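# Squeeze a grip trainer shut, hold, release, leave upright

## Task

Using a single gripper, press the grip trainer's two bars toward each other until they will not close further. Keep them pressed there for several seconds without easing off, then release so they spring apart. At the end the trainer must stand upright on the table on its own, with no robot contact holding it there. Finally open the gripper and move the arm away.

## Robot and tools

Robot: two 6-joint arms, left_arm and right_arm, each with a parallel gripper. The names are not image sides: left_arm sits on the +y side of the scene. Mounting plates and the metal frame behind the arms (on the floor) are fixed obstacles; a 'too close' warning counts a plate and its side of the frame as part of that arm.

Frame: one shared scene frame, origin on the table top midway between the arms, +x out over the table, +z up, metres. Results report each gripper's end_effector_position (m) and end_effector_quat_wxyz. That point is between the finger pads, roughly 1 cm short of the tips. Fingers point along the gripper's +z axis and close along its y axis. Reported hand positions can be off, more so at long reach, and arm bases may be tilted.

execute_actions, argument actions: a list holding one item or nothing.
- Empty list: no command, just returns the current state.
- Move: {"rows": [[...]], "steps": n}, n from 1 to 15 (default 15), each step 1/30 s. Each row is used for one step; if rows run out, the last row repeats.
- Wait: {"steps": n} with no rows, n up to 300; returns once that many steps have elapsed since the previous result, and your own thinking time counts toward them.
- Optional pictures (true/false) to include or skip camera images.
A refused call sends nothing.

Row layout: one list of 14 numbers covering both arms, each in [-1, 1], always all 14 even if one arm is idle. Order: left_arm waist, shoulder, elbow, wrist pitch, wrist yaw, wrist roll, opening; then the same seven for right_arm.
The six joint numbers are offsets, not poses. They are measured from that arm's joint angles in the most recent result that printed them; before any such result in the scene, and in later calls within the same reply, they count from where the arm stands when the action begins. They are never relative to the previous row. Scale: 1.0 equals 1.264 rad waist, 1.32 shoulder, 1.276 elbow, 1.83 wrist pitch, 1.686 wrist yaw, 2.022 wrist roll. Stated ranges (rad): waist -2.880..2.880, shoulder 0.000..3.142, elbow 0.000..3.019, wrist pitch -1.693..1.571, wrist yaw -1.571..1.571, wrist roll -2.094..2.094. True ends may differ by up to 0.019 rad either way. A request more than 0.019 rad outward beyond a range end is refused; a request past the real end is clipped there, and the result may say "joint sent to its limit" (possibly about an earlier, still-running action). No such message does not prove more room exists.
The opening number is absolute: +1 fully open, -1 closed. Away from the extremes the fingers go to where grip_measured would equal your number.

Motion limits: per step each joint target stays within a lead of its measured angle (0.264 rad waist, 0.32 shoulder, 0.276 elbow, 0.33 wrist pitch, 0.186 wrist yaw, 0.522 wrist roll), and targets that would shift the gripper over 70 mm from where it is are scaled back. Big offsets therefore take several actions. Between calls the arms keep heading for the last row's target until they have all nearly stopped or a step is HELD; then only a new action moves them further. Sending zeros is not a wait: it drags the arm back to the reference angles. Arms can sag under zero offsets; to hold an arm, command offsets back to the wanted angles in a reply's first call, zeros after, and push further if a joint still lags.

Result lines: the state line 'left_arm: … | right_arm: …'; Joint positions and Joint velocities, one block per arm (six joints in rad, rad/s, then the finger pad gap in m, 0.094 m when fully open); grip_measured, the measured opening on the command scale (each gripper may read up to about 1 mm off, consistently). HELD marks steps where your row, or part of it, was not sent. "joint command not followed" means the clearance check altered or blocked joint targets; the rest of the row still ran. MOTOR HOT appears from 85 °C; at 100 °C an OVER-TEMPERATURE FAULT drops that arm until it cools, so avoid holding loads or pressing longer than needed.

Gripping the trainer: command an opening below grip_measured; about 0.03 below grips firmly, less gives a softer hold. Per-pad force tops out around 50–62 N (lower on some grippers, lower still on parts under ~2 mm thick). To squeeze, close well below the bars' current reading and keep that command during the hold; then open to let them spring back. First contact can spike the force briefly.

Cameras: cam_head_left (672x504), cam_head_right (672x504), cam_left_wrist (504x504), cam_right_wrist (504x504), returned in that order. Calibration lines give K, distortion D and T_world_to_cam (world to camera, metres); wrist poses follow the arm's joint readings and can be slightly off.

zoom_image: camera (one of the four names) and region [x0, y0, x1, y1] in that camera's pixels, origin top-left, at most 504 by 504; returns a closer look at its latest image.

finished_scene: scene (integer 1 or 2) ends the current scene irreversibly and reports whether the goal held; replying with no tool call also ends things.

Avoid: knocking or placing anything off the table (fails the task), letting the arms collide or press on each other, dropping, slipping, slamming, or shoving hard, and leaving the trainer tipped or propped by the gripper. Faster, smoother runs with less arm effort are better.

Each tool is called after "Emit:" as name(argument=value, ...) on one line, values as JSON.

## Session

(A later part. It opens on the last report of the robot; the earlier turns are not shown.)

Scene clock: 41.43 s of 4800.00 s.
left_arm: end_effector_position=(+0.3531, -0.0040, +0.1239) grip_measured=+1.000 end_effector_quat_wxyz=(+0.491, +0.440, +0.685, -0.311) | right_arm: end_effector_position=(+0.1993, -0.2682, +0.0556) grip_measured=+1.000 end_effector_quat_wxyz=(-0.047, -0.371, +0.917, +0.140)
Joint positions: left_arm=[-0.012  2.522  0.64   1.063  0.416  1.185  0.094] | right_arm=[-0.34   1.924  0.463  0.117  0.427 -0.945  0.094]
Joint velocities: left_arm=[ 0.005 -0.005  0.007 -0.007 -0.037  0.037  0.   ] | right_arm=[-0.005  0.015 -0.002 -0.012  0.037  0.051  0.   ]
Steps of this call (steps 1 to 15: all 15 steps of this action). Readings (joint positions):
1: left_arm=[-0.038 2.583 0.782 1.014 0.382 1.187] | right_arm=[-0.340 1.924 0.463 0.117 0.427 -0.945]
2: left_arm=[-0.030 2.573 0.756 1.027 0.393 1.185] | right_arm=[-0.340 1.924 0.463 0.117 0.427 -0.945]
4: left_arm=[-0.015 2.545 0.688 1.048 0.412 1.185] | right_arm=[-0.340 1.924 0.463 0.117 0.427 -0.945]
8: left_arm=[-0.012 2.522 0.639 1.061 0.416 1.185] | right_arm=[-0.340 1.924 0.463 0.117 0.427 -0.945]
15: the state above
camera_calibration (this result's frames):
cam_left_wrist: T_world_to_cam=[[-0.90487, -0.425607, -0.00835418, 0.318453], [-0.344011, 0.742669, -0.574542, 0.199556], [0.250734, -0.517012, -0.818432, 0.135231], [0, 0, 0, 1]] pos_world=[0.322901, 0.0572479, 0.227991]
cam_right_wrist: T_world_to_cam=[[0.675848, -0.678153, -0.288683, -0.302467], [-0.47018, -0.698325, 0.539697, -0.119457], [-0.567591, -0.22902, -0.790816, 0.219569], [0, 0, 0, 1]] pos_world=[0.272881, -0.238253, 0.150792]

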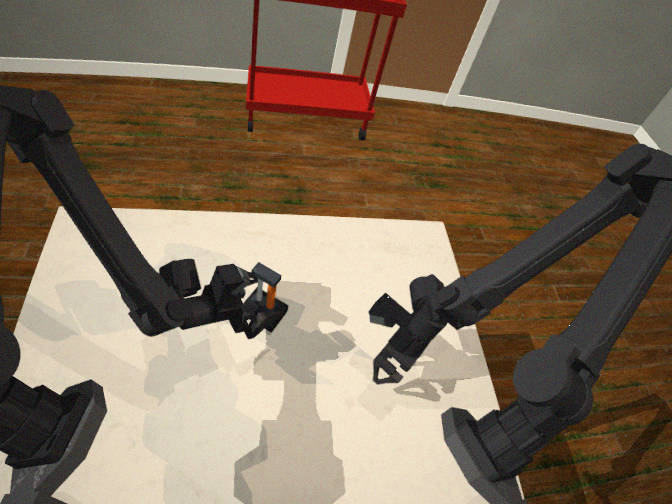

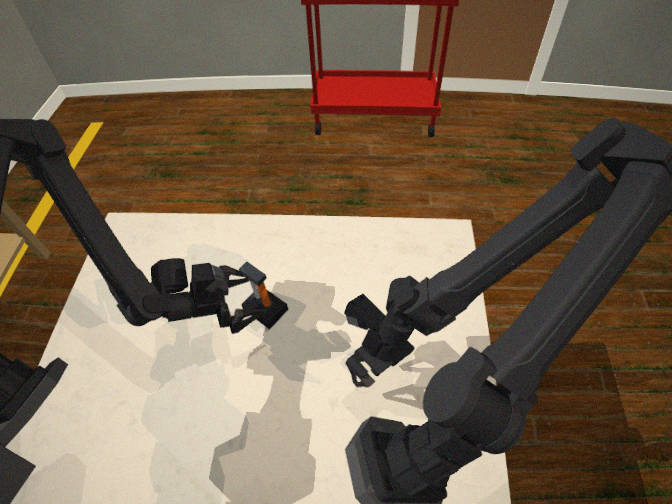

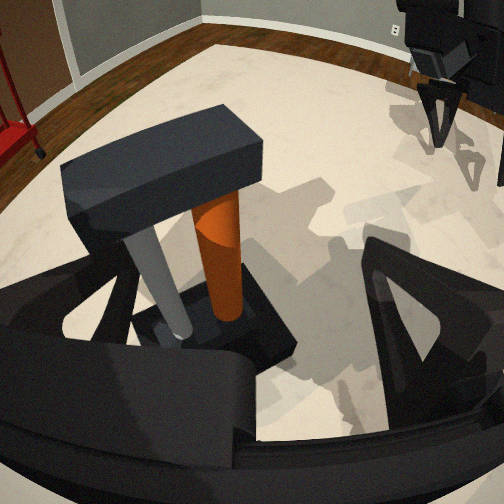

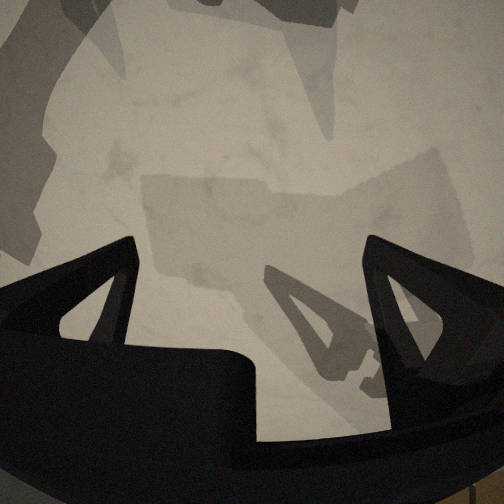

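Emit:
execute_actions(actions=[{"rows":[[-0.03,0,0,0,-0.12,0,1,0,0,0,0,0,0,1]]}])

Scene clock: 47.23 s of 4800.00 s.
left_arm: end_effector_position=(+0.3582, +0.0079, +0.1012) grip_measured=+1.000 end_effector_quat_wxyz=(+0.446, +0.453, +0.731, -0.246) | right_arm: end_effector_position=(+0.1993, -0.2682, +0.0556) grip_measured=+1.000 end_effector_quat_wxyz=(-0.047, -0.371, +0.917, +0.140)
Joint positions: left_arm=[-0.031  2.521  0.639  1.063  0.218  1.185  0.094] | right_arm=[-0.34   1.924  0.463  0.117  0.427 -0.945  0.094]
Joint velocities: left_arm=[-0.005 -0.005  0.007  0.002 -0.037  0.022  0.   ] | right_arm=[-0.005 -0.015 -0.002 -0.017  0.007 -0.081  0.   ]
Steps of this call (steps 1 to 15: the robot went on to your last target; steps 16 to 110: nothing new was sent; then 1.63 s passed at rest; steps 111 to 125: all 15 steps of this action). Readings (joint positions):
111: left_arm=[-0.016 2.522 0.639 1.063 0.323 1.185] | right_arm=[-0.340 1.924 0.463 0.117 0.427 -0.945]
112: left_arm=[-0.019 2.522 0.639 1.063 0.258 1.185] | right_arm=[-0.340 1.924 0.463 0.117 0.427 -0.945]
114: left_arm=[-0.025 2.521 0.639 1.063 0.223 1.185] | right_arm=[-0.340 1.924 0.463 0.117 0.427 -0.945]
118: left_arm=[-0.031 2.521 0.639 1.063 0.218 1.185] | right_arm=[-0.340 1.924 0.463 0.117 0.427 -0.945]
125: the state above
camera_calibration (this result's frames):
cam_left_wrist: T_world_to_cam=[[-0.87958, -0.473269, -0.0485301, 0.323339], [-0.410258, 0.806189, -0.426319, 0.187734], [0.240888, -0.355072, -0.90327, 0.132313], [0, 0, 0, 1]] pos_world=[0.329549, 0.0486578, 0.21524]
cam_right_wrist: T_world_to_cam=[[0.675848, -0.678153, -0.288683, -0.302467], [-0.47018, -0.698325, 0.539697, -0.119457], [-0.567591, -0.22902, -0.790816, 0.219569], [0, 0, 0, 1]] pos_world=[0.272881, -0.238253, 0.150792]

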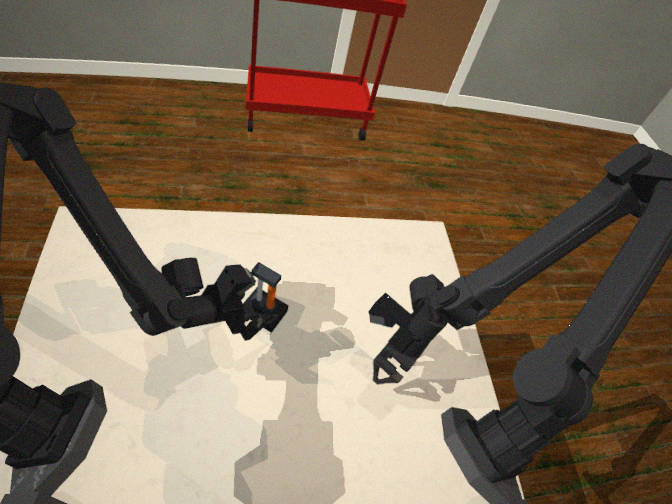

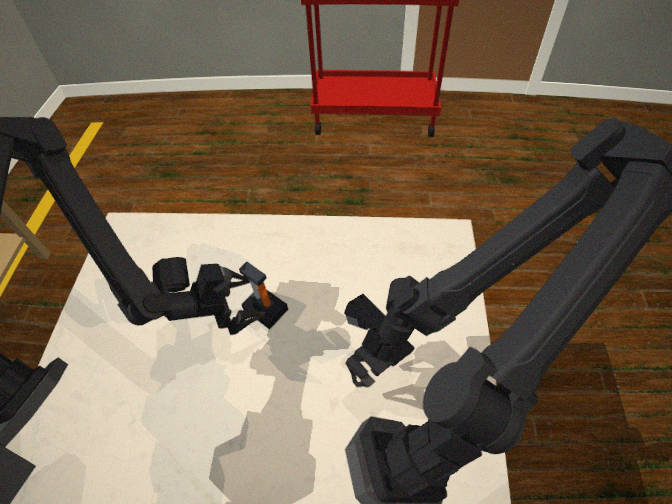

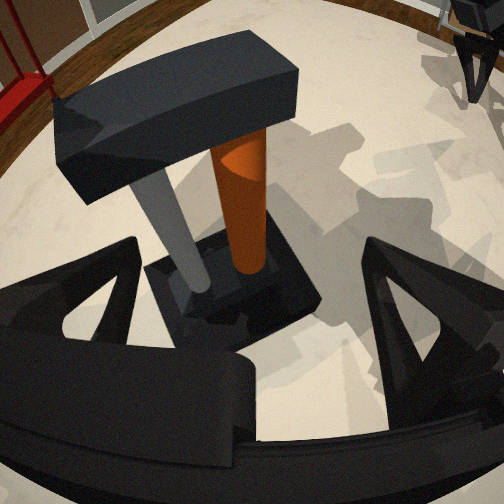

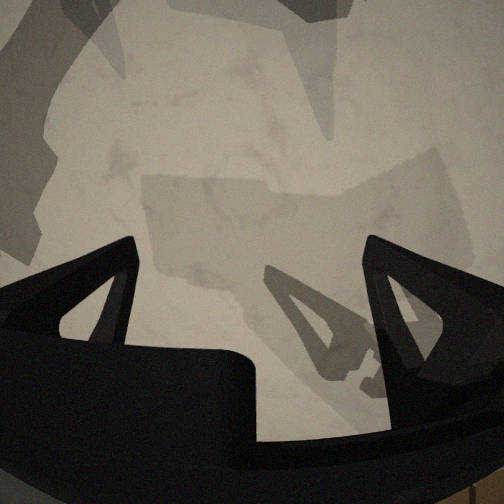

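Emit:
execute_actions(actions=[{"rows":[[0.05,-0.08,-0.12,0.05,0.1,0,1,0,0,0,0,0,0,1]]}], pictures=false)

Emit:
finished_scene(scene=2)

Scene clock: 51.40 s of 4800.00 s.
left_arm: end_effector_position=(+0.3415, +0.0418, +0.1558) grip_measured=+1.000 end_effector_quat_wxyz=(+0.494, +0.431, +0.699, -0.286) | right_arm: end_effector_position=(+0.1993, -0.2682, +0.0556) grip_measured=+1.000 end_effector_quat_wxyz=(-0.047, -0.371, +0.917, +0.140)
Joint positions: left_arm=[0.007 2.404 0.484 1.138 0.385 1.185 0.094] | right_arm=[-0.34   1.924  0.463  0.117  0.427 -0.945  0.094]
Joint velocities: left_arm=[ 0.005 -0.015  0.007 -0.002  0.007  0.007  0.   ] | right_arm=[-0.015 -0.005  0.007  0.002  0.051 -0.037  0.   ]
Steps of this call (steps 1 to 15: the robot went on to your last target; steps 16 to 110: nothing new was sent; steps 111 to 125: all 15 steps of this action). Readings (joint positions):
111: left_arm=[-0.026 2.514 0.627 1.076 0.301 1.185] | right_arm=[-0.340 1.924 0.463 0.117 0.427 -0.945]
112: left_arm=[-0.020 2.496 0.598 1.098 0.353 1.185] | right_arm=[-0.340 1.924 0.463 0.117 0.427 -0.945]
114: left_arm=[-0.006 2.445 0.528 1.123 0.381 1.185] | right_arm=[-0.340 1.924 0.463 0.117 0.427 -0.945]
118: left_arm=[0.007 2.404 0.483 1.137 0.385 1.185] | right_arm=[-0.340 1.924 0.463 0.117 0.427 -0.945]
125: the state above

The scene is finished: the task was done.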